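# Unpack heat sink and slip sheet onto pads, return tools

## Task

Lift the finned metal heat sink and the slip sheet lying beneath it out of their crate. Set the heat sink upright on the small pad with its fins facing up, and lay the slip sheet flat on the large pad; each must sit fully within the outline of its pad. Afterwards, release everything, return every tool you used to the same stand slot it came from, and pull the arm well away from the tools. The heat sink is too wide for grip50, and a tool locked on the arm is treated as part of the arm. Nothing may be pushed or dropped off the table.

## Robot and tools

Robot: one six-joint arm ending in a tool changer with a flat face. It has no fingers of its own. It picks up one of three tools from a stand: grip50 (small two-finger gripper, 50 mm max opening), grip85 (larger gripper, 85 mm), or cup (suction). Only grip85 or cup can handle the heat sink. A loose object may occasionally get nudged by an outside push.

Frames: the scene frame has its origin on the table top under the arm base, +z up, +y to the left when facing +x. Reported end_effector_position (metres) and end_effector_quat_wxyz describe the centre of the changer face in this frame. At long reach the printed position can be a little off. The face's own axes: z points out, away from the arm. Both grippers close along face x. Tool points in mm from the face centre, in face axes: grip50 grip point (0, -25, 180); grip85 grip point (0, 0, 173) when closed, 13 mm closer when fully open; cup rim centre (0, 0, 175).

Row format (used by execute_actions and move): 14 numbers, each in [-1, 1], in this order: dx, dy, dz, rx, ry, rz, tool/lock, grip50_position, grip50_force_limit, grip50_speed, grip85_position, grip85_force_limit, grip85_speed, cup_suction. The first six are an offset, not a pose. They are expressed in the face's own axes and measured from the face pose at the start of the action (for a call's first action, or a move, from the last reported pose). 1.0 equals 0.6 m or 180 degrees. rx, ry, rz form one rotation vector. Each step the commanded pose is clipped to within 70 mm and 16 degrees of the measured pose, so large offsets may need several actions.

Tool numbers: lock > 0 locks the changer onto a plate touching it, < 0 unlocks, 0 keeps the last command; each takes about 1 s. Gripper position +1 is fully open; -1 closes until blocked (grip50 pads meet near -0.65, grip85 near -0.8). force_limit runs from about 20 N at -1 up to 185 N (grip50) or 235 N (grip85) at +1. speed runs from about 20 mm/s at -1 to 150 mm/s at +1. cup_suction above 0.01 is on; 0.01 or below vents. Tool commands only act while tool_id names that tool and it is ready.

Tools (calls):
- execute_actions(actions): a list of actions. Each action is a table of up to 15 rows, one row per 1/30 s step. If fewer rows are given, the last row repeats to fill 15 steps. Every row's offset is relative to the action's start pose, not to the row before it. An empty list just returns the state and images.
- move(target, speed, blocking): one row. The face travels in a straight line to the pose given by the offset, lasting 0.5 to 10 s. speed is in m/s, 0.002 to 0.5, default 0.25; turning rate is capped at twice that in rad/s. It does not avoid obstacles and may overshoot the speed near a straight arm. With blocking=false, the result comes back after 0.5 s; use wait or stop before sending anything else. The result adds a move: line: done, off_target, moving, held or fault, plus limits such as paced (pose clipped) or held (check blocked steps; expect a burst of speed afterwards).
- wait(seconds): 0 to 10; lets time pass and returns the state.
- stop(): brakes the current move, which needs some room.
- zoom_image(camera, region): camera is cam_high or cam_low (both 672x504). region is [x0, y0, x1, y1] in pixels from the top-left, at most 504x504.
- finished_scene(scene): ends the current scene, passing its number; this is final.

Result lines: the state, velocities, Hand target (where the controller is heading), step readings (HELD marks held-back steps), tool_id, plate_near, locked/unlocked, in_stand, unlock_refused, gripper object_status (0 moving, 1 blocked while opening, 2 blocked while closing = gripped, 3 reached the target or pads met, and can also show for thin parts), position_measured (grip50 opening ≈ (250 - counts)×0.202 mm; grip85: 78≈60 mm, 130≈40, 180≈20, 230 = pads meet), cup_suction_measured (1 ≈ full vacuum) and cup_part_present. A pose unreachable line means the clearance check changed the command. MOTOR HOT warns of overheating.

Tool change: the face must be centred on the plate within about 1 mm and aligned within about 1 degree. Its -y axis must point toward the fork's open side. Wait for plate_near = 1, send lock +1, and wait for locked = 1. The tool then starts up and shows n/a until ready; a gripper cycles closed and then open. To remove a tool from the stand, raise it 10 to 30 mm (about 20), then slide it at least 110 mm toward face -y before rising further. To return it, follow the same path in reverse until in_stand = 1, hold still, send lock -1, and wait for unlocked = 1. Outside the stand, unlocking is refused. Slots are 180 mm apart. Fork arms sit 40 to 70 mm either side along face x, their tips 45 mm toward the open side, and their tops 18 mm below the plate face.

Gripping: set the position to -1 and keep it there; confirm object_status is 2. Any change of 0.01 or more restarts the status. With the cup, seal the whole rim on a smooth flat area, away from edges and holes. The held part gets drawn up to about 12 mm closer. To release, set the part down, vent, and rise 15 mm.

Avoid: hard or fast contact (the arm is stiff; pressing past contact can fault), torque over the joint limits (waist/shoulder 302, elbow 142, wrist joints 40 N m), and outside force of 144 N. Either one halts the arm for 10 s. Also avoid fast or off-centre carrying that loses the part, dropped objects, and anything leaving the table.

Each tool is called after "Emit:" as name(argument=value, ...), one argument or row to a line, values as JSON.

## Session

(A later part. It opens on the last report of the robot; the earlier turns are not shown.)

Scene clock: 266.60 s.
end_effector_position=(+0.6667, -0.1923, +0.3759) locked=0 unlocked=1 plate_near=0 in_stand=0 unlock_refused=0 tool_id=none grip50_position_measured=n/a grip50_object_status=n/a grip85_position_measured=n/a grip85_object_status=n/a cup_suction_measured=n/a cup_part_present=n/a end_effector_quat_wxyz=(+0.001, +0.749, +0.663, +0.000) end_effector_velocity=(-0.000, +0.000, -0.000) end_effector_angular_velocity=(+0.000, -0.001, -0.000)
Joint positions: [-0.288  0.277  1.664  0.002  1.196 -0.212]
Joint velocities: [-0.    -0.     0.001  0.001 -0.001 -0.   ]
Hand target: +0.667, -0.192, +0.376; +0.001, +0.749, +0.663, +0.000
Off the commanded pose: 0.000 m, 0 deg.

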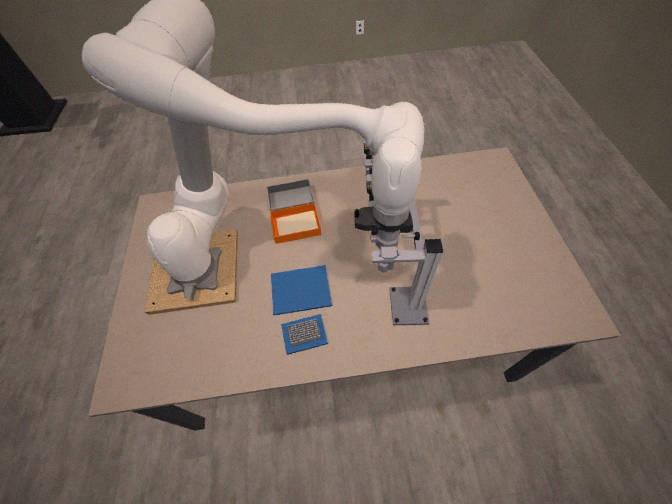

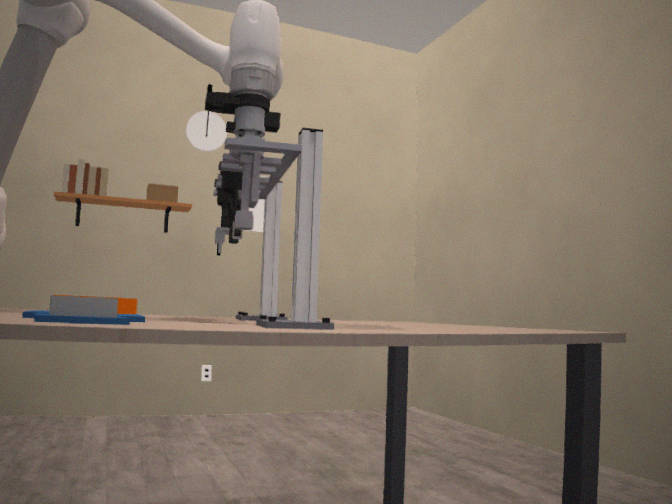

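Emit:
execute_actions(
  actions=[
    [[0.0005,-0.0003,0.002,0,0,0,0,0,0,0,0,0,0,0],[0.0005,-0.0003,0.004,0,0,0,0,0,0,0,0,0,0,0],[0.0005,-0.0003,0.006,0,0,0,0,0,0,0,0,0,0,0],[0.0005,-0.0003,0.0073,0,0,0,0,0,0,0,0,0,0,0]],
  ],
)

Emit:
zoom_image(
  camera="cam_high",
  region=[370, 220, 406, 256],
)

Emit:
zoom_image(
  camera="cam_low",
  region=[220, 110, 280, 170],
)

Scene clock: 272.80 s.
end_effector_position=(+0.6666, -0.1920, +0.3715) locked=0 unlocked=1 plate_near=0 in_stand=0 unlock_refused=0 tool_id=none grip50_position_measured=n/a grip50_object_status=n/a grip85_position_measured=n/a grip85_object_status=n/a cup_suction_measured=n/a cup_part_present=n/a end_effector_quat_wxyz=(+0.001, +0.749, +0.663, +0.000) end_effector_velocity=(-0.000, +0.000, +0.000) end_effector_angular_velocity=(-0.001, -0.001, +0.000)
Joint positions: [-0.288  0.279  1.669  0.002  1.188 -0.211]
Joint velocities: [ 0.    -0.001  0.    -0.    -0.     0.   ]
Hand target: +0.667, -0.192, +0.371; +0.001, +0.749, +0.663, +0.000
Off the commanded pose: 0.000 m, 0 deg.
Step readings (end_effector_position):
0: (+0.6667, -0.1923, +0.3759)
1: (+0.6667, -0.1923, +0.3759)
2: (+0.6668, -0.1923, +0.3756)
4: (+0.6667, -0.1922, +0.3733)
8: (+0.6666, -0.1921, +0.3715)
15: end_effector_position above

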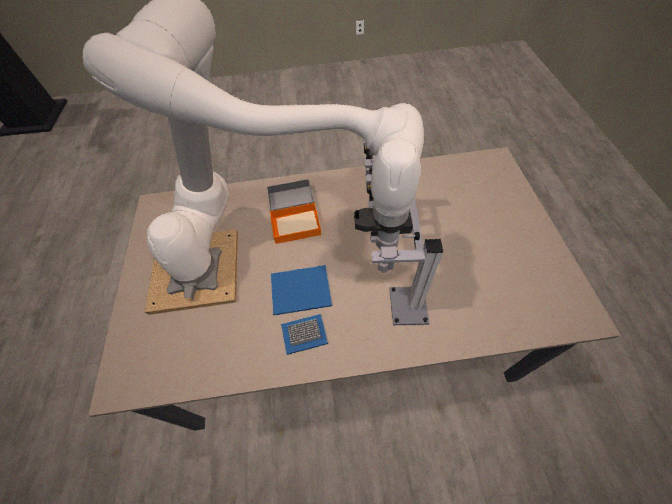

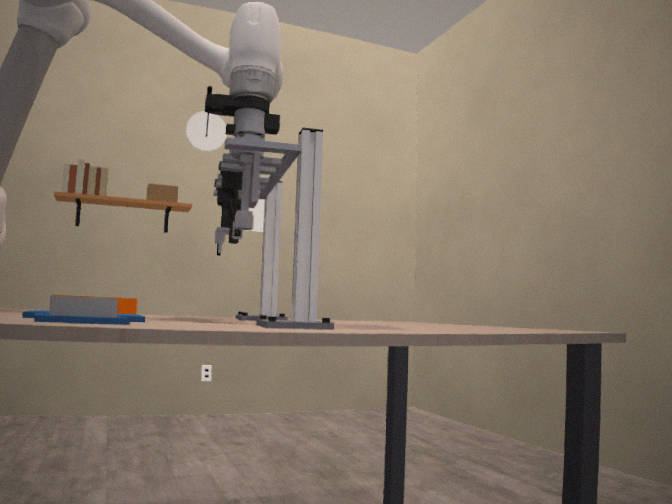

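Region (370, 220, 406, 256) of cam_high's 672x504 image, scaled by 14.000, with more detail than that image has.

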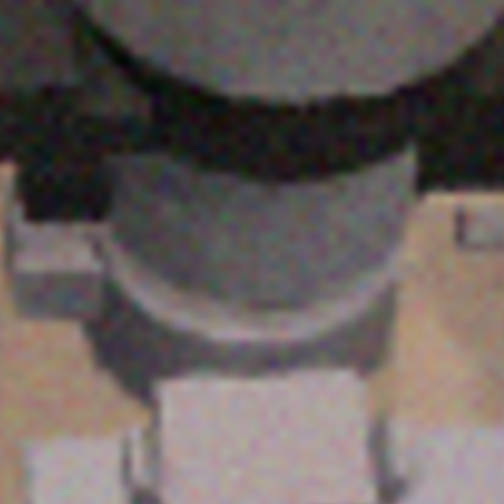

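Region (220, 110, 280, 170) of cam_low's 672x504 image, scaled by 8.400, with more detail than that image has.

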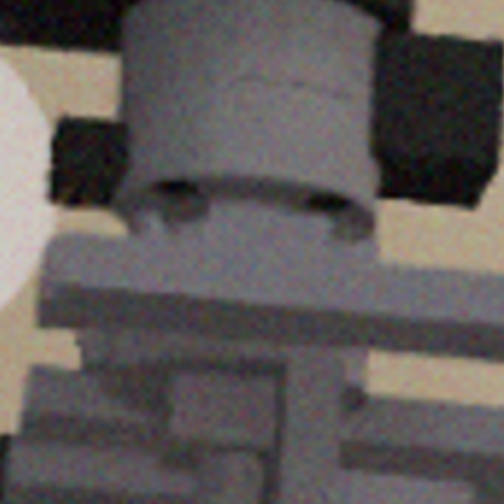

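Emit:
execute_actions(
  actions=[
    [[0,0,0.0013,0,0,0,0,0,0,0,0,0,0,0],[0,0,0.0013,0,0,0,0,0,0,0,0,0,0,0],[0,0,0.0013,0,0,0,0,0,0,0,0,0,0,0],[0,0,0.0013,0,0,0,0,0,0,0,0,0,0,0],[0,0,0.0025,0,0,0,0,0,0,0,0,0,0,0]],
  ],
)

Scene clock: 276.33 s.
end_effector_position=(+0.6666, -0.1920, +0.3700) locked=0 unlocked=1 plate_near=0 in_stand=0 unlock_refused=0 tool_id=none grip50_position_measured=n/a grip50_object_status=n/a grip85_position_measured=n/a grip85_object_status=n/a cup_suction_measured=n/a cup_part_present=n/a end_effector_quat_wxyz=(+0.001, +0.749, +0.663, +0.000) end_effector_velocity=(-0.000, -0.000, +0.000) end_effector_angular_velocity=(+0.000, +0.000, -0.001)
Joint positions: [-0.288  0.28   1.671  0.002  1.185 -0.211]
Joint velocities: [-0.    -0.     0.     0.     0.     0.001]
Hand target: +0.667, -0.192, +0.370; +0.001, +0.749, +0.663, +0.000
Off the commanded pose: 0.000 m, 0 deg.
Step readings (end_effector_position):
0: (+0.6666, -0.1920, +0.3715)
1: (+0.6666, -0.1920, +0.3715)
2: (+0.6666, -0.1920, +0.3712)
4: (+0.6666, -0.1920, +0.3708)
8: (+0.6666, -0.1920, +0.3700)
15: end_effector_position above

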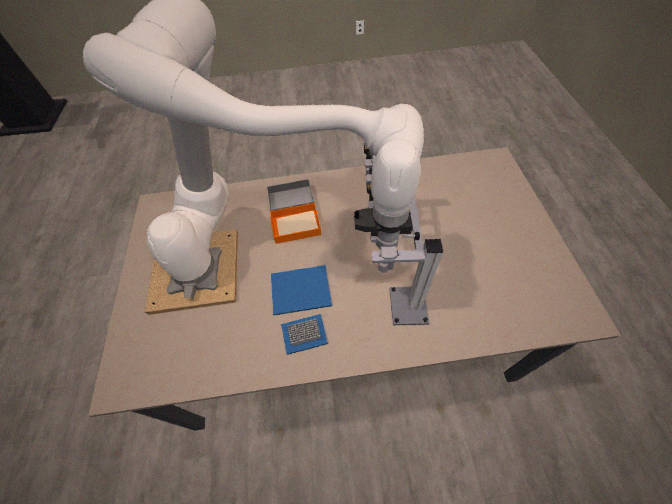

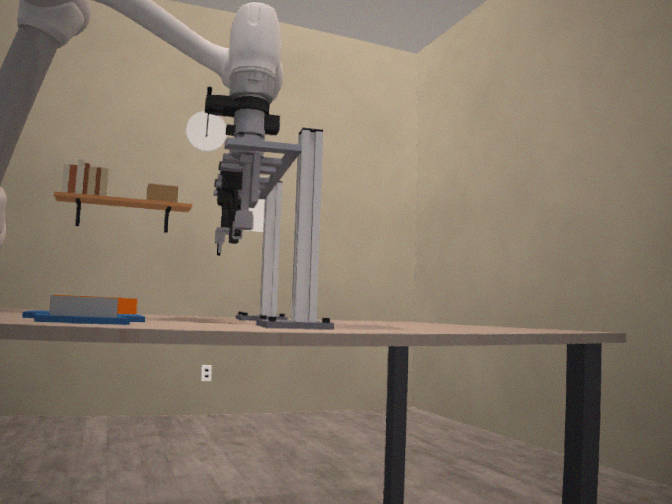

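Emit:
execute_actions(
  actions=[
    [[0,0,0.0013,0,0,0,0,0,0,0,0,0,0,0]],
  ],
)

Scene clock: 278.27 s.
end_effector_position=(+0.6666, -0.1920, +0.3692) locked=0 unlocked=1 plate_near=0 in_stand=0 unlock_refused=0 tool_id=none grip50_position_measured=n/a grip50_object_status=n/a grip85_position_measured=n/a grip85_object_status=n/a cup_suction_measured=n/a cup_part_present=n/a end_effector_quat_wxyz=(+0.001, +0.749, +0.663, +0.000) end_effector_velocity=(+0.000, -0.000, -0.000) end_effector_angular_velocity=(-0.001, +0.001, +0.000)
Joint positions: [-0.288  0.28   1.672  0.002  1.184 -0.211]
Joint velocities: [ 0.     0.    -0.    -0.001 -0.     0.   ]
Hand target: +0.667, -0.192, +0.369; +0.001, +0.749, +0.663, +0.000
Off the commanded pose: 0.000 m, 0 deg.
Step readings (end_effector_position):
0: (+0.6666, -0.1920, +0.3700)
1: (+0.6666, -0.1920, +0.3700)
2: (+0.6666, -0.1920, +0.3697)
4: (+0.6666, -0.1920, +0.3692)
8: (+0.6666, -0.1920, +0.3692)
15: end_effector_position above

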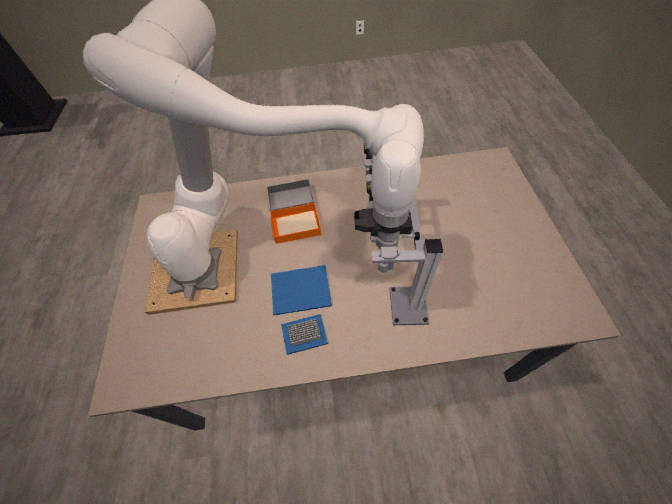

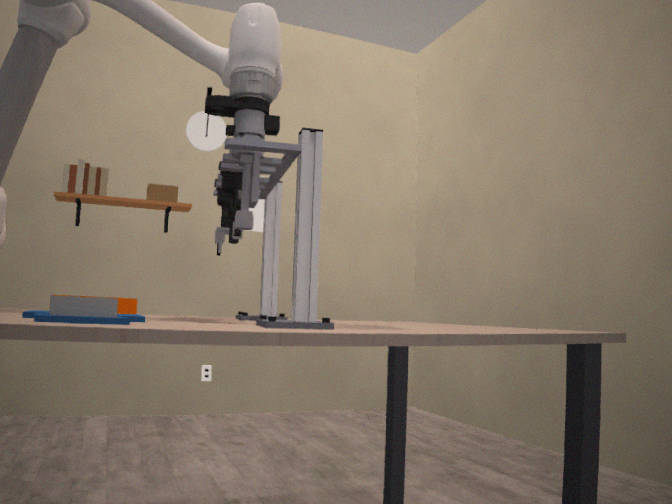

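Emit:
execute_actions(
  actions=[
    [[0,0,0.0013,0,0,0,0,0,0,0,0,0,0,0]],
  ],
)

Scene clock: 283.37 s.
end_effector_position=(+0.6666, -0.1920, +0.3684) locked=0 unlocked=1 plate_near=0 in_stand=0 unlock_refused=0 tool_id=none grip50_position_measured=n/a grip50_object_status=n/a grip85_position_measured=n/a grip85_object_status=n/a cup_suction_measured=n/a cup_part_present=n/a end_effector_quat_wxyz=(+0.001, +0.749, +0.663, +0.000) end_effector_velocity=(-0.000, +0.000, -0.000) end_effector_angular_velocity=(+0.001, +0.001, -0.000)
Joint positions: [-0.288  0.281  1.673  0.002  1.183 -0.211]
Joint velocities: [-0.    -0.     0.001  0.001  0.    -0.   ]
Hand target: +0.667, -0.192, +0.368; +0.001, +0.749, +0.663, +0.000
Off the commanded pose: 0.000 m, 0 deg.
Step readings (end_effector_position):
0: (+0.6666, -0.1920, +0.3692)
1: (+0.6666, -0.1920, +0.3692)
2: (+0.6666, -0.1920, +0.3689)
4: (+0.6666, -0.1920, +0.3685)
8: (+0.6666, -0.1920, +0.3685)
15: end_effector_position above

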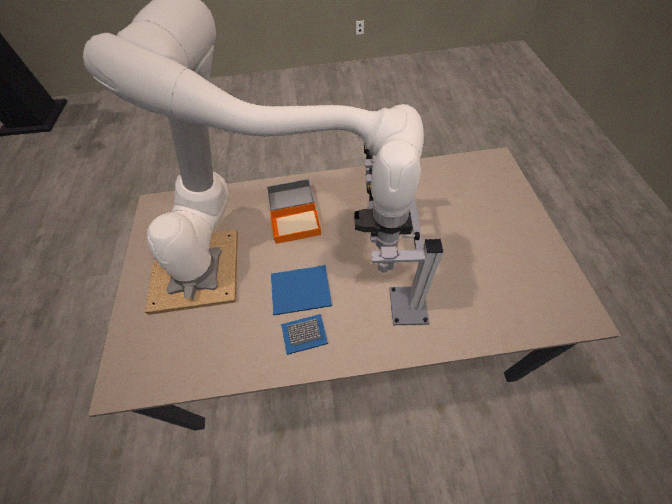

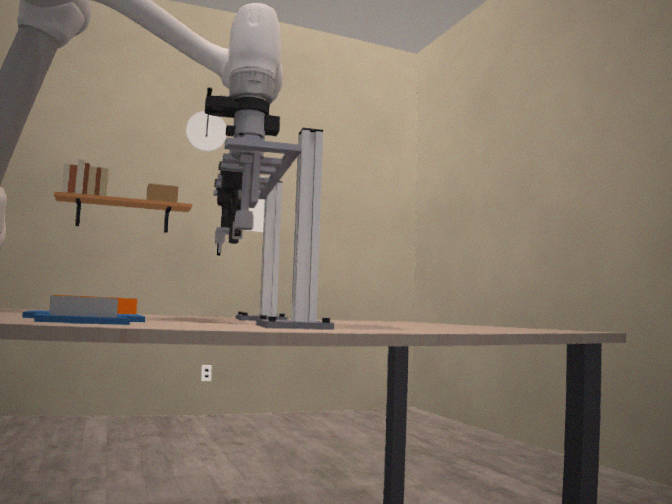

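Emit:
execute_actions(
  actions=[
    [[0,0,0.0013,0,0,0,0,0,0,0,0,0,0,0]],
  ],
)

Scene clock: 285.37 s.
end_effector_position=(+0.6666, -0.1920, +0.3677) locked=0 unlocked=1 plate_near=0 in_stand=0 unlock_refused=0 tool_id=none grip50_position_measured=n/a grip50_object_status=n/a grip85_position_measured=n/a grip85_object_status=n/a cup_suction_measured=n/a cup_part_present=n/a end_effector_quat_wxyz=(+0.001, +0.749, +0.663, +0.000) end_effector_velocity=(+0.000, -0.000, -0.001) end_effector_angular_velocity=(-0.001, -0.000, +0.001)
Joint positions: [-0.288  0.281  1.673  0.002  1.181 -0.211]
Joint velocities: [-0.     0.001 -0.    -0.001 -0.001 -0.001]
Hand target: +0.667, -0.192, +0.368; +0.001, +0.749, +0.663, +0.000
Off the commanded pose: 0.000 m, 0 deg.
Step readings (end_effector_position):
0: (+0.6666, -0.1920, +0.3684)
1: (+0.6666, -0.1920, +0.3684)
2: (+0.6666, -0.1920, +0.3681)
4: (+0.6666, -0.1920, +0.3677)
8: (+0.6666, -0.1920, +0.3677)
15: end_effector_position above

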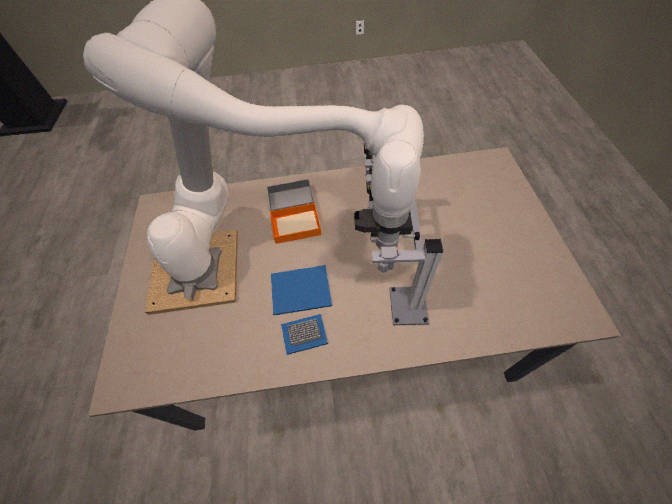

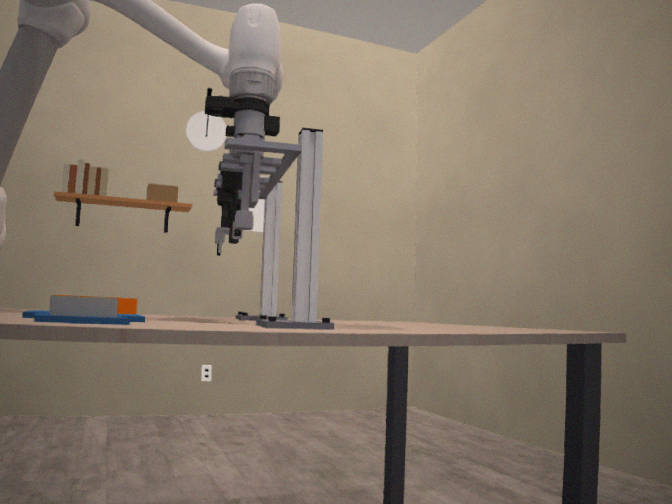

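Emit:
execute_actions(
  actions=[
    [[0,0,0.0013,0,0,0,0,0,0,0,0,0,0,0]],
  ],
)

Scene clock: 299.70 s.
end_effector_position=(+0.6666, -0.1920, +0.3669) locked=0 unlocked=1 plate_near=0 in_stand=0 unlock_refused=0 tool_id=none grip50_position_measured=n/a grip50_object_status=n/a grip85_position_measured=n/a grip85_object_status=n/a cup_suction_measured=n/a cup_part_present=n/a end_effector_quat_wxyz=(+0.001, +0.749, +0.663, +0.000) end_effector_velocity=(+0.000, +0.000, -0.000) end_effector_angular_velocity=(+0.001, -0.000, -0.001)
Joint positions: [-0.288  0.282  1.674  0.002  1.18  -0.211]
Joint velocities: [ 0.     0.    -0.     0.001 -0.     0.001]
Hand target: +0.667, -0.192, +0.367; +0.001, +0.749, +0.663, +0.000
Off the commanded pose: 0.000 m, 0 deg.
Step readings (end_effector_position):
0: (+0.6666, -0.1920, +0.3677)
1: (+0.6666, -0.1920, +0.3676)
2: (+0.6666, -0.1920, +0.3674)
4: (+0.6666, -0.1920, +0.3670)
8: (+0.6666, -0.1920, +0.3670)
15: end_effector_position above

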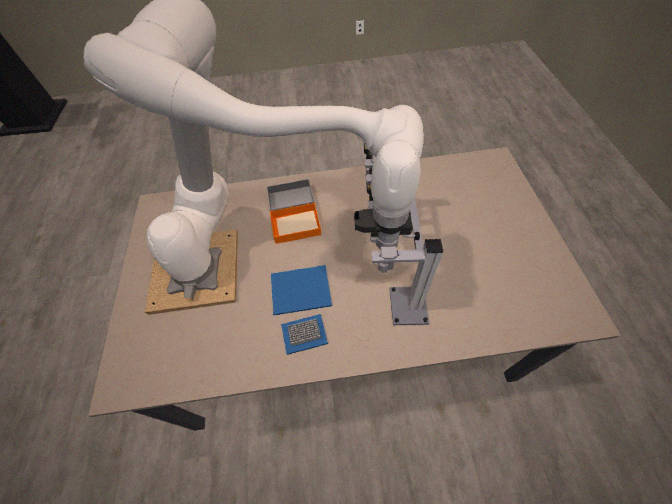

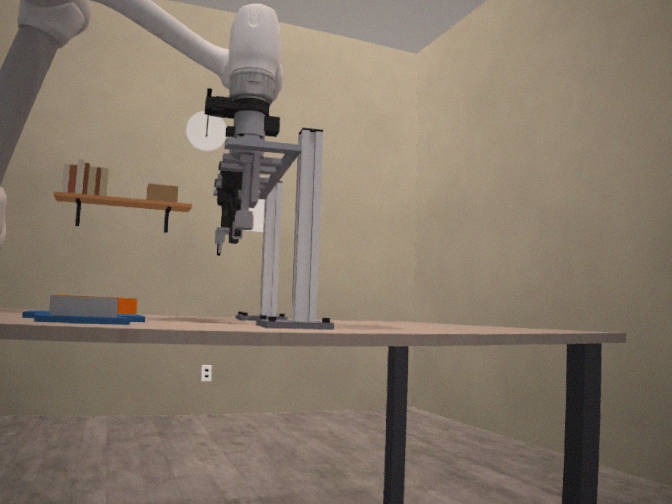

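Emit:
execute_actions(
  actions=[
    [[0,0,0.0013,0,0,0,0,0,0,0,0,0,0,0]],
  ],
)

Scene clock: 301.87 s.
end_effector_position=(+0.6666, -0.1920, +0.3661) locked=0 unlocked=1 plate_near=0 in_stand=0 unlock_refused=0 tool_id=none grip50_position_measured=n/a grip50_object_status=n/a grip85_position_measured=n/a grip85_object_status=n/a cup_suction_measured=n/a cup_part_present=n/a end_effector_quat_wxyz=(+0.001, +0.749, +0.663, +0.000) end_effector_velocity=(+0.000, +0.000, +0.001) end_effector_angular_velocity=(+0.000, -0.001, +0.000)
Joint positions: [-0.288  0.282  1.675  0.002  1.179 -0.211]
Joint velocities: [ 0.    -0.    -0.001  0.001  0.    -0.   ]
Hand target: +0.667, -0.192, +0.366; +0.001, +0.749, +0.663, +0.000
Off the commanded pose: 0.000 m, 0 deg.
Step readings (end_effector_position):
0: (+0.6666, -0.1920, +0.3669)
1: (+0.6666, -0.1920, +0.3669)
2: (+0.6666, -0.1920, +0.3665)
4: (+0.6666, -0.1920, +0.3661)
8: (+0.6666, -0.1920, +0.3661)
15: end_effector_position above

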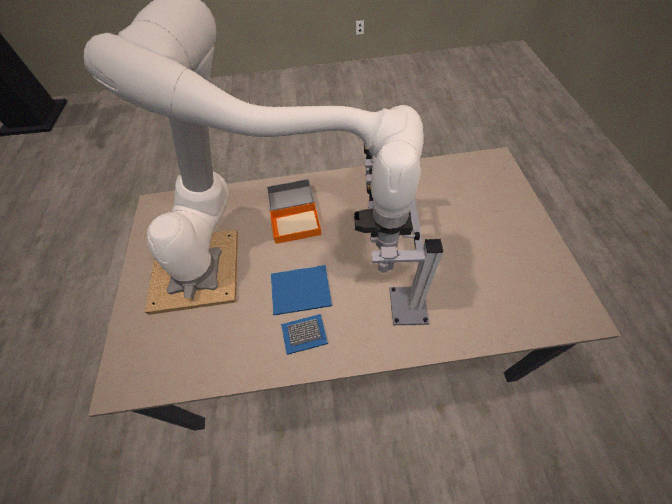

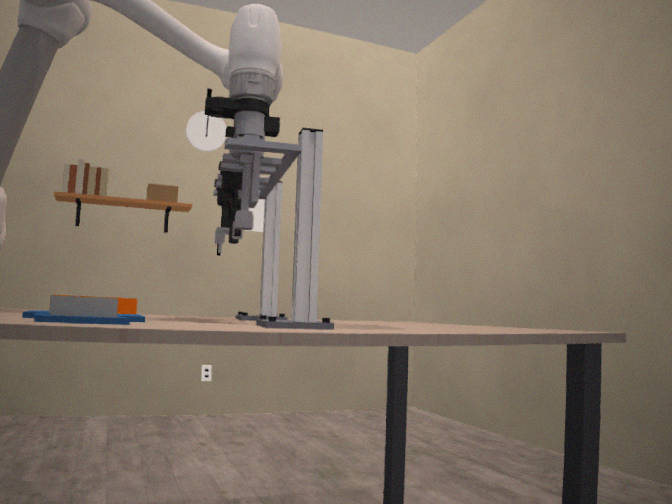

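Free. Ramp to 0.363.

Emit:
execute_actions(
  actions=[
    [[0,0,0.0005,0,0,0,0,0,0,0,0,0,0,0],[0,0,0.001,0,0,0,0,0,0,0,0,0,0,0],[0,0,0.0015,0,0,0,0,0,0,0,0,0,0,0],[0,0,0.002,0,0,0,0,0,0,0,0,0,0,0],[0,0,0.0025,0,0,0,0,0,0,0,0,0,0,0],[0,0,0.003,0,0,0,0,0,0,0,0,0,0,0],[0,0,0.0035,0,0,0,0,0,0,0,0,0,0,0],[0,0,0.004,0,0,0,0,0,0,0,0,0,0,0],[0,0,0.0045,0,0,0,0,0,0,0,0,0,0,0],[0,0,0.0052,0,0,0,0,0,0,0,0,0,0,0]],
  ],
)

Scene clock: 306.60 s.
end_effector_position=(+0.6666, -0.1921, +0.3630) locked=0 unlocked=1 plate_near=0 in_stand=1 unlock_refused=0 tool_id=none grip50_position_measured=n/a grip50_object_status=n/a grip85_position_measured=n/a grip85_object_status=n/a cup_suction_measured=n/a cup_part_present=n/a end_effector_quat_wxyz=(+0.001, +0.749, +0.663, +0.000) end_effector_velocity=(-0.000, -0.000, +0.000) end_effector_angular_velocity=(-0.001, -0.000, -0.000)
Joint positions: [-0.288  0.284  1.679  0.002  1.173 -0.211]
Joint velocities: [-0.    -0.    -0.    -0.001  0.     0.   ]
Hand target: +0.667, -0.192, +0.363; +0.001, +0.749, +0.663, +0.000
Off the commanded pose: 0.000 m, 0 deg.
Step readings (end_effector_position):
0: (+0.6666, -0.1920, +0.3661)
1: (+0.6666, -0.1920, +0.3661)
2: (+0.6666, -0.1920, +0.3660)
4: (+0.6666, -0.1920, +0.3655)
8: (+0.6666, -0.1920, +0.3642)
15: end_effector_position above

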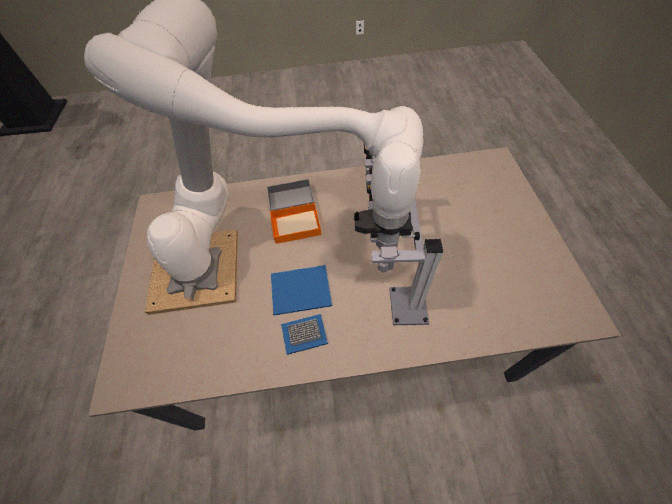

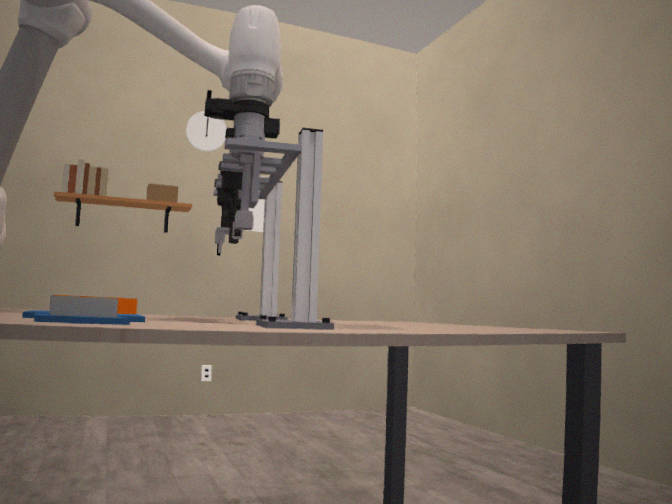

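Emit:
execute_actions(
  actions=[
    [[0,0,0.0005,0,0,0,0,0,0,0,0,0,0,0],[0,0,0.001,0,0,0,0,0,0,0,0,0,0,0],[0,0,0.0015,0,0,0,0,0,0,0,0,0,0,0],[0,0,0.002,0,0,0,0,0,0,0,0,0,0,0],[0,0,0.0025,0,0,0,0,0,0,0,0,0,0,0],[0,0,0.003,0,0,0,0,0,0,0,0,0,0,0],[0,0,0.0034,0,0,0,0,0,0,0,0,0,0,0],[0,0,0.0037,0,0,0,0,0,0,0,0,0,0,0]],
  ],
)

Scene clock: 312.77 s.
end_effector_position=(+0.6666, -0.1921, +0.3608) locked=0 unlocked=1 plate_near=1 in_stand=1 unlock_refused=0 tool_id=none grip50_position_measured=n/a grip50_object_status=n/a grip85_position_measured=n/a grip85_object_status=n/a cup_suction_measured=n/a cup_part_present=n/a end_effector_quat_wxyz=(+0.001, +0.749, +0.663, +0.000) end_effector_velocity=(-0.000, +0.000, +0.000) end_effector_angular_velocity=(+0.001, -0.000, -0.000)
Joint positions: [-0.288  0.286  1.681  0.002  1.17  -0.211]
Joint velocities: [-0.    -0.     0.     0.001 -0.    -0.   ]
Hand target: +0.667, -0.192, +0.361; +0.001, +0.749, +0.663, +0.000
Off the commanded pose: 0.000 m, 0 deg.
Step readings (end_effector_position):
0: (+0.6666, -0.1920, +0.3630)
1: (+0.6666, -0.1920, +0.3630)
2: (+0.6666, -0.1921, +0.3629)
4: (+0.6666, -0.1921, +0.3623)
8: (+0.6666, -0.1921, +0.3611)
15: end_effector_position above

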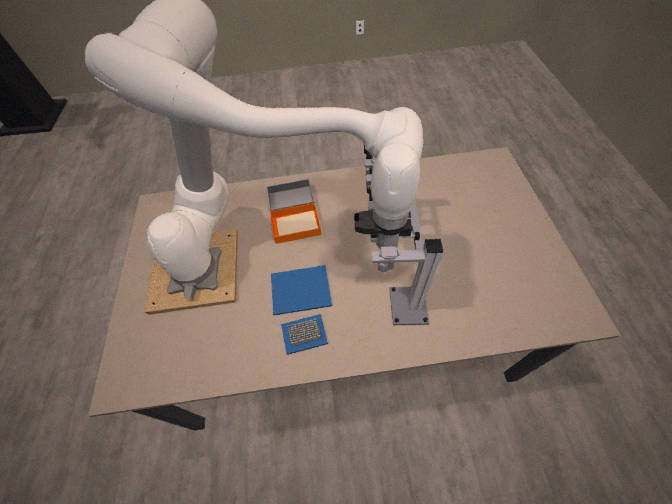

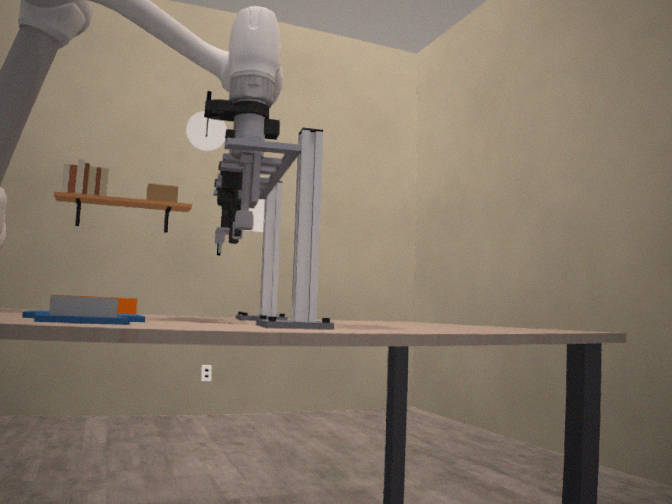

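Emit:
execute_actions(
  actions=[
    [[0,0,0,0,0,0,1,0,0,0,0,0,0,0]],
  ],
)

Emit:
zoom_image(
  camera="cam_high",
  region=[260, 175, 332, 247],
)

Scene clock: 315.47 s.
end_effector_position=(+0.6666, -0.1921, +0.3608) locked=0 unlocked=0 plate_near=1 in_stand=1 unlock_refused=0 tool_id=none grip50_position_measured=n/a grip50_object_status=n/a grip85_position_measured=n/a grip85_object_status=n/a cup_suction_measured=n/a cup_part_present=n/a end_effector_quat_wxyz=(+0.001, +0.749, +0.663, +0.000) end_effector_velocity=(-0.000, +0.000, +0.000) end_effector_angular_velocity=(+0.000, -0.000, +0.001)
Joint positions: [-0.288  0.286  1.681  0.002  1.17  -0.211]
Joint velocities: [ 0.    -0.     0.     0.     0.    -0.001]
Hand target: +0.667, -0.192, +0.361; +0.001, +0.749, +0.663, +0.000
Off the commanded pose: 0.000 m, 0 deg.
Step readings (end_effector_position):
0: (+0.6666, -0.1921, +0.3608)
1: (+0.6666, -0.1921, +0.3608)
2: (+0.6666, -0.1921, +0.3608)
4: (+0.6666, -0.1921, +0.3608)
8: (+0.6666, -0.1921, +0.3608)
15: end_effector_position above

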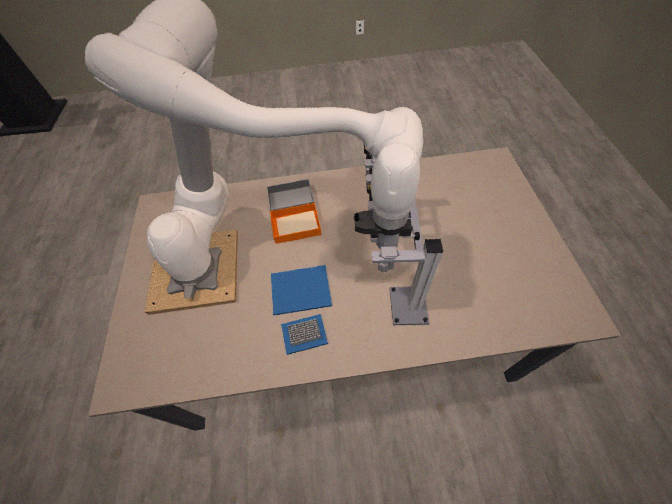

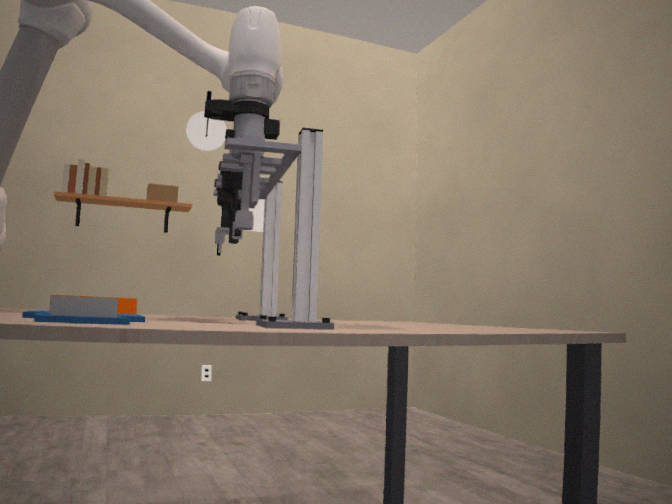

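Region (260, 175, 332, 247) of cam_high's 672x504 image, scaled by 7.000, with more detail than that image has.

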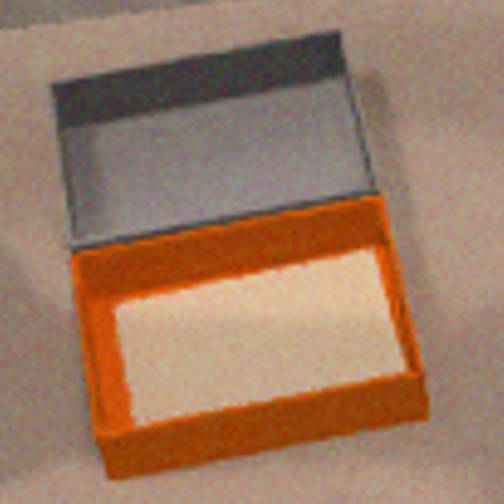

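Emit:
execute_actions(
  actions=[],
)

Scene clock: 327.50 s.
end_effector_position=(+0.6666, -0.1921, +0.3608) locked=1 unlocked=0 plate_near=1 in_stand=1 unlock_refused=0 tool_id=cup grip50_position_measured=n/a grip50_object_status=n/a grip85_position_measured=n/a grip85_object_status=n/a cup_suction_measured=0.01 cup_part_present=0 end_effector_quat_wxyz=(+0.001, +0.749, +0.663, +0.000) end_effector_velocity=(-0.000, -0.000, +0.000) end_effector_angular_velocity=(-0.000, +0.000, -0.000)
Joint positions: [-0.288  0.286  1.681  0.002  1.17  -0.211]
Joint velocities: [ 0.    -0.    -0.    -0.     0.001  0.   ]
Hand target: +0.667, -0.192, +0.361; +0.001, +0.749, +0.663, +0.000
Off the commanded pose: 0.000 m, 0 deg.

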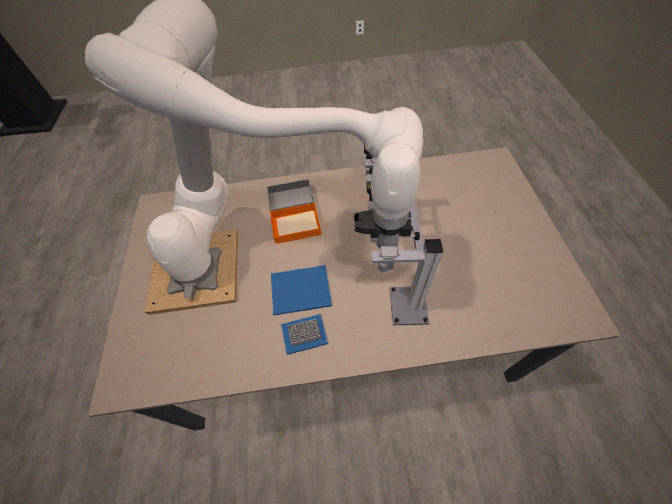

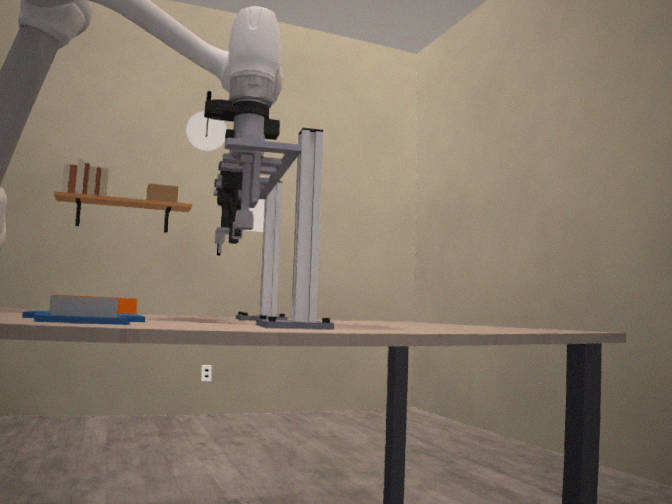

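Emit:
execute_actions(
  actions=[
    [[0,0,-0.001,0,0,0,0,0,0,0,0,0,0,0],[0,0,-0.003,0,0,0,0,0,0,0,0,0,0,0],[0,0,-0.006,0,0,0,0,0,0,0,0,0,0,0],[0,0,-0.010,0,0,0,0,0,0,0,0,0,0,0],[0,0,-0.0145,0,0,0,0,0,0,0,0,0,0,0],[0,0,-0.019,0,0,0,0,0,0,0,0,0,0,0],[0,0,-0.0235,0,0,0,0,0,0,0,0,0,0,0],[0,0,-0.0275,0,0,0,0,0,0,0,0,0,0,0],[0,0,-0.0305,0,0,0,0,0,0,0,0,0,0,0],[0,0,-0.0323,0,0,0,0,0,0,0,0,0,0,0],[0,0,-0.0333,0,0,0,0,0,0,0,0,0,0,0]],
  ],
)

Emit:
move(
  target=[0,-0.2,0,0,0,0,0,0,0,0,0,0,0,0],
  speed=0.25,
)

Scene clock: 335.30 s.
end_effector_position=(+0.6666, -0.1920, +0.3807) locked=1 unlocked=0 plate_near=1 in_stand=0 unlock_refused=0 tool_id=cup grip50_position_measured=n/a grip50_object_status=n/a grip85_position_measured=n/a grip85_object_status=n/a cup_suction_measured=0.01 cup_part_present=0 end_effector_quat_wxyz=(+0.001, +0.749, +0.663, +0.000) end_effector_velocity=(+0.000, -0.000, +0.001) end_effector_angular_velocity=(+0.001, -0.000, -0.000)
Joint positions: [-0.288  0.274  1.659  0.002  1.204 -0.211]
Joint velocities: [-0.     0.    -0.002  0.001  0.002 -0.   ]
Hand target: +0.667, -0.192, +0.381; +0.001, +0.749, +0.663, +0.000
Off the commanded pose: 0.000 m, 0 deg.
Step readings (end_effector_position):
0: (+0.6666, -0.1921, +0.3608)
1: (+0.6666, -0.1921, +0.3608)
2: (+0.6666, -0.1920, +0.3609)
4: (+0.6666, -0.1920, +0.3630)
8: (+0.6666, -0.1920, +0.3728)
15: end_effector_position above

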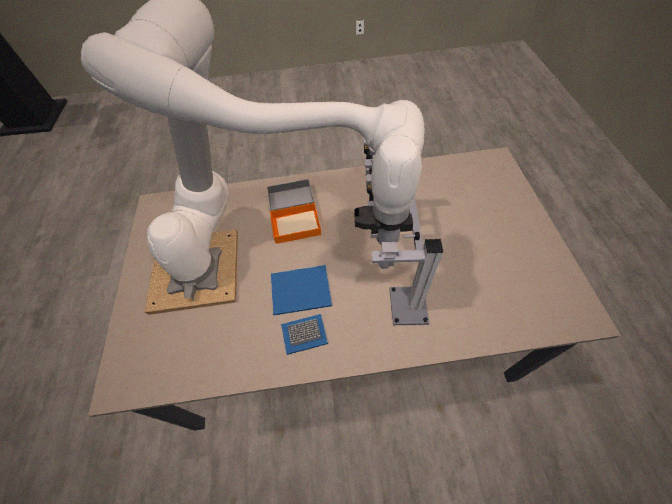

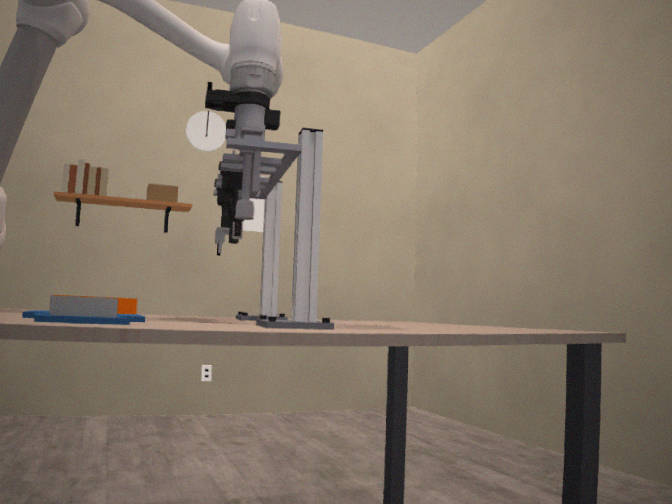

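Scene clock: 336.17 s.
end_effector_position=(+0.5475, -0.1774, +0.3803) locked=1 unlocked=0 plate_near=1 in_stand=0 unlock_refused=0 tool_id=cup grip50_position_measured=n/a grip50_object_status=n/a grip85_position_measured=n/a grip85_object_status=n/a cup_suction_measured=0.01 cup_part_present=0 end_effector_quat_wxyz=(+0.001, +0.749, +0.663, +0.000) end_effector_velocity=(+0.000, +0.000, -0.000) end_effector_angular_velocity=(+0.001, -0.000, -0.000)
Joint positions: [-0.331  0.093  1.88   0.003  1.163 -0.255]
Joint velocities: [ 0.    -0.     0.     0.001 -0.     0.   ]
Hand target: +0.547, -0.177, +0.380; +0.001, +0.749, +0.663, +0.000
Off the commanded pose: 0.000 m, 0 deg.
move: done

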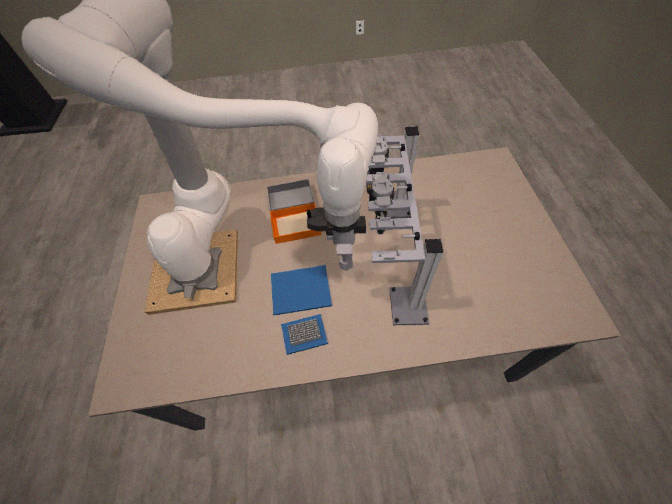

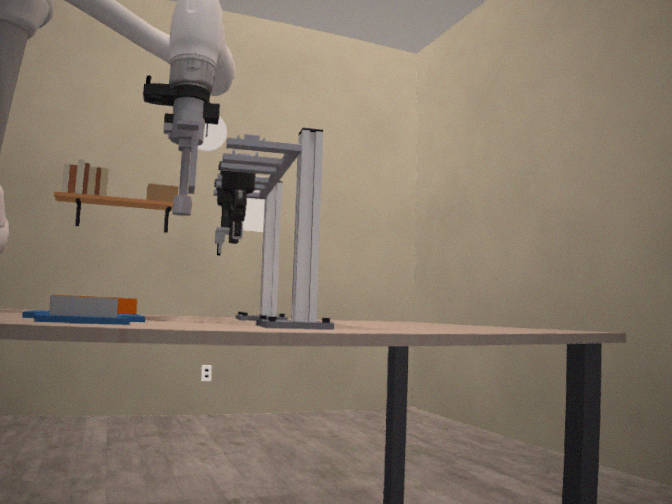

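Emit:
move(
  target=[0.5397,-0.3207,0.2755,0,0,0,0,0,0,0,0,0,0,0],
  speed=0.4,
)

Scene clock: 344.20 s.
end_effector_position=(+0.3962, +0.1668, +0.2143) locked=1 unlocked=0 plate_near=1 in_stand=0 unlock_refused=0 tool_id=cup grip50_position_measured=n/a grip50_object_status=n/a grip85_position_measured=n/a grip85_object_status=n/a cup_suction_measured=0.01 cup_part_present=0 end_effector_quat_wxyz=(+0.001, +0.749, +0.663, -0.000) end_effector_velocity=(+0.001, +0.001, +0.001) end_effector_angular_velocity=(+0.001, -0.003, +0.000)
Joint positions: [ 0.364  0.039  2.298 -0.004  0.8    0.444]
Joint velocities: [ 0.001  0.    -0.002 -0.001 -0.001  0.001]
Hand target: +0.396, +0.167, +0.214; +0.001, +0.749, +0.663, -0.000
Off the commanded pose: 0.001 m, 0 deg.
move: done

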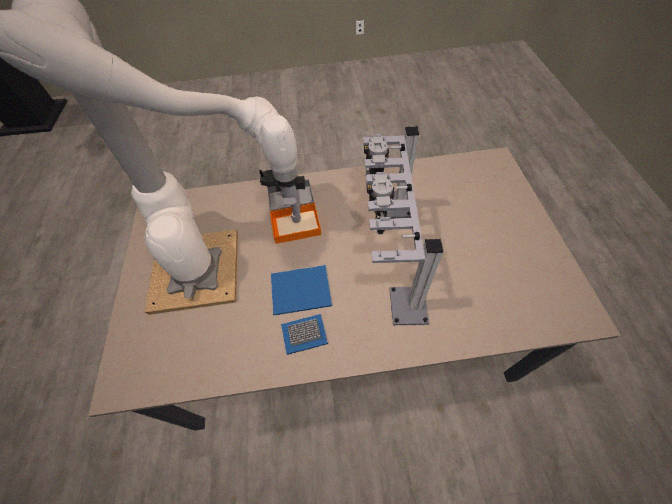

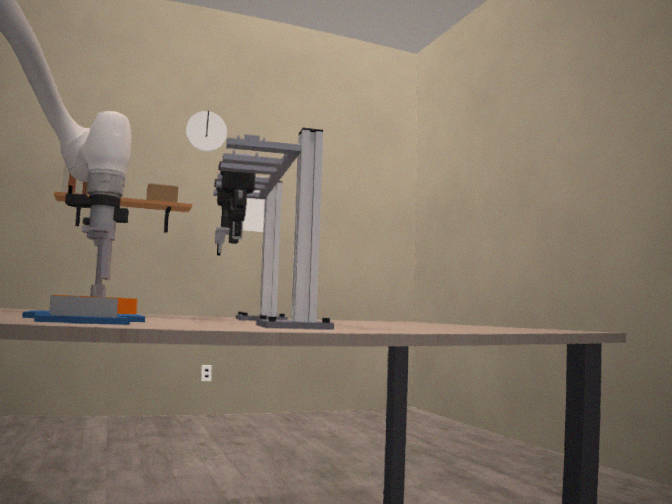

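Emit:
execute_actions(
  actions=[
    [[0.001,0,0.002,0,0,0,0,0,0,0,0,0,0,1],[0.001,0,0.006,0,0,0,0,0,0,0,0,0,0,1],[0.001,0,0.012,0,0,0,0,0,0,0,0,0,0,1],[0.001,0,0.019,0,0,0,0,0,0,0,0,0,0,1],[0.001,0,0.026,0,0,0,0,0,0,0,0,0,0,1],[0.001,0,0.033,0,0,0,0,0,0,0,0,0,0,1],[0.001,0,0.039,0,0,0,0,0,0,0,0,0,0,1],[0.001,0,0.044,0,0,0,0,0,0,0,0,0,0,1],[0.001,0,0.048,0,0,0,0,0,0,0,0,0,0,1],[0.001,0,0.051,0,0,0,0,0,0,0,0,0,0,1],[0.001,0,0.053,0,0,0,0,0,0,0,0,0,0,1],[0.001,0,0.0545,0,0,0,0,0,0,0,0,0,0,1],[0.001,0,0.0555,0,0,0,0,0,0,0,0,0,0,1],[0.001,0,0.0565,0,0,0,0,0,0,0,0,0,0,1],[0.001,0,0.0572,0,0,0,0,0,0,0,0,0,0,1]],
  ],
)

Scene clock: 352.07 s.
end_effector_position=(+0.3963, +0.1674, +0.1809) locked=1 unlocked=0 plate_near=1 in_stand=0 unlock_refused=0 tool_id=cup grip50_position_measured=n/a grip50_object_status=n/a grip85_position_measured=n/a grip85_object_status=n/a cup_suction_measured=0.06 cup_part_present=0 end_effector_quat_wxyz=(+0.001, +0.749, +0.663, -0.000) end_effector_velocity=(+0.001, +0.000, -0.018) end_effector_angular_velocity=(+0.002, -0.002, -0.001)
Joint positions: [ 0.365  0.092  2.326 -0.004  0.719  0.446]
Joint velocities: [-0.001  0.031  0.014  0.001 -0.047 -0.   ]
Hand target: +0.396, +0.167, +0.180; +0.001, +0.749, +0.663, -0.000
Off the commanded pose: 0.001 m, 0 deg.
Step readings (end_effector_position):
0: (+0.3962, +0.1669, +0.2143)
1: (+0.3962, +0.1669, +0.2143)
2: (+0.3964, +0.1672, +0.2138)
4: (+0.3965, +0.1675, +0.2101)
8: (+0.3960, +0.1673, +0.1951)
15: end_effector_position above

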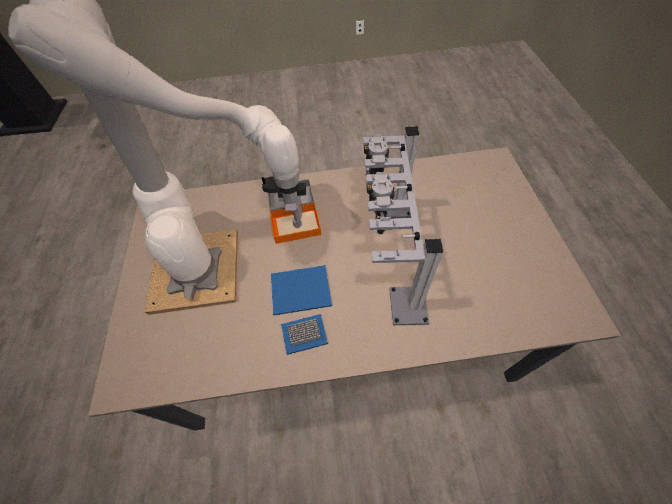

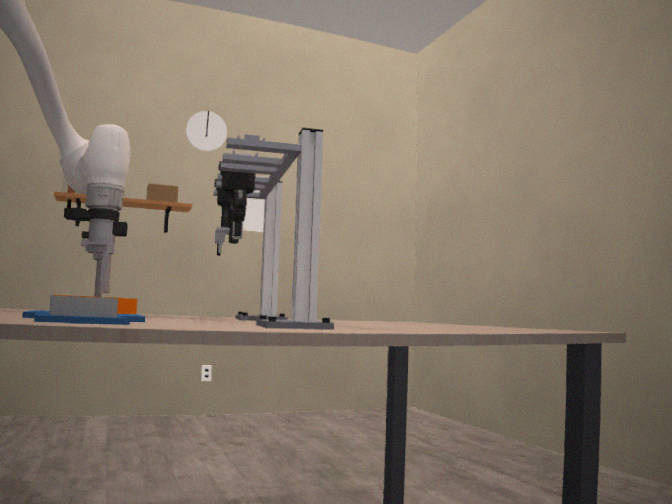

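Emit:
execute_actions(
  actions=[],
)

Scene clock: 352.77 s.
end_effector_position=(+0.3963, +0.1674, +0.1800) locked=1 unlocked=0 plate_near=1 in_stand=0 unlock_refused=0 tool_id=cup grip50_position_measured=n/a grip50_object_status=n/a grip85_position_measured=n/a grip85_object_status=n/a cup_suction_measured=0.95 cup_part_present=1 end_effector_quat_wxyz=(+0.001, +0.749, +0.663, -0.000) end_effector_velocity=(+0.001, +0.000, +0.000) end_effector_angular_velocity=(-0.000, -0.002, +0.001)
Joint positions: [ 0.365  0.093  2.326 -0.004  0.717  0.446]
Joint velocities: [ 0.    -0.    -0.001 -0.001 -0.001 -0.   ]
Hand target: +0.396, +0.167, +0.180; +0.001, +0.749, +0.663, -0.000
Off the commanded pose: 0.000 m, 0 deg.

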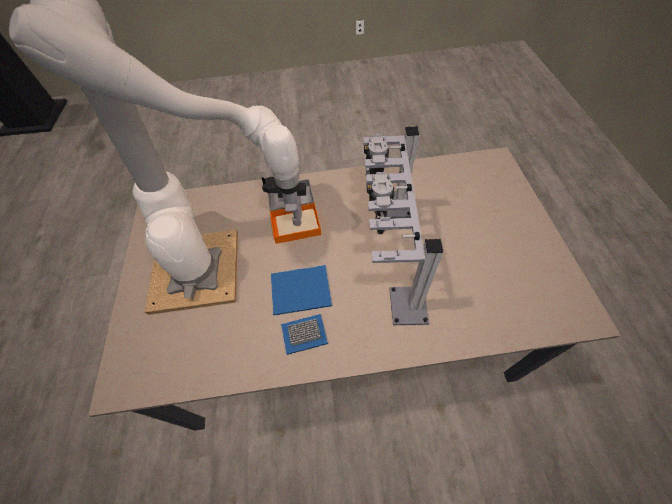

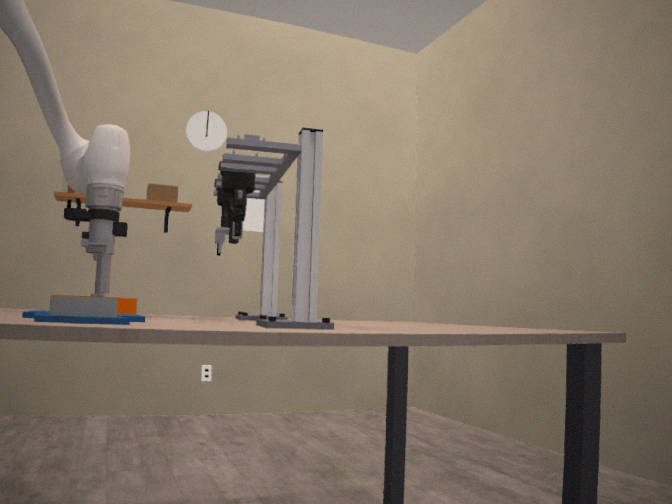

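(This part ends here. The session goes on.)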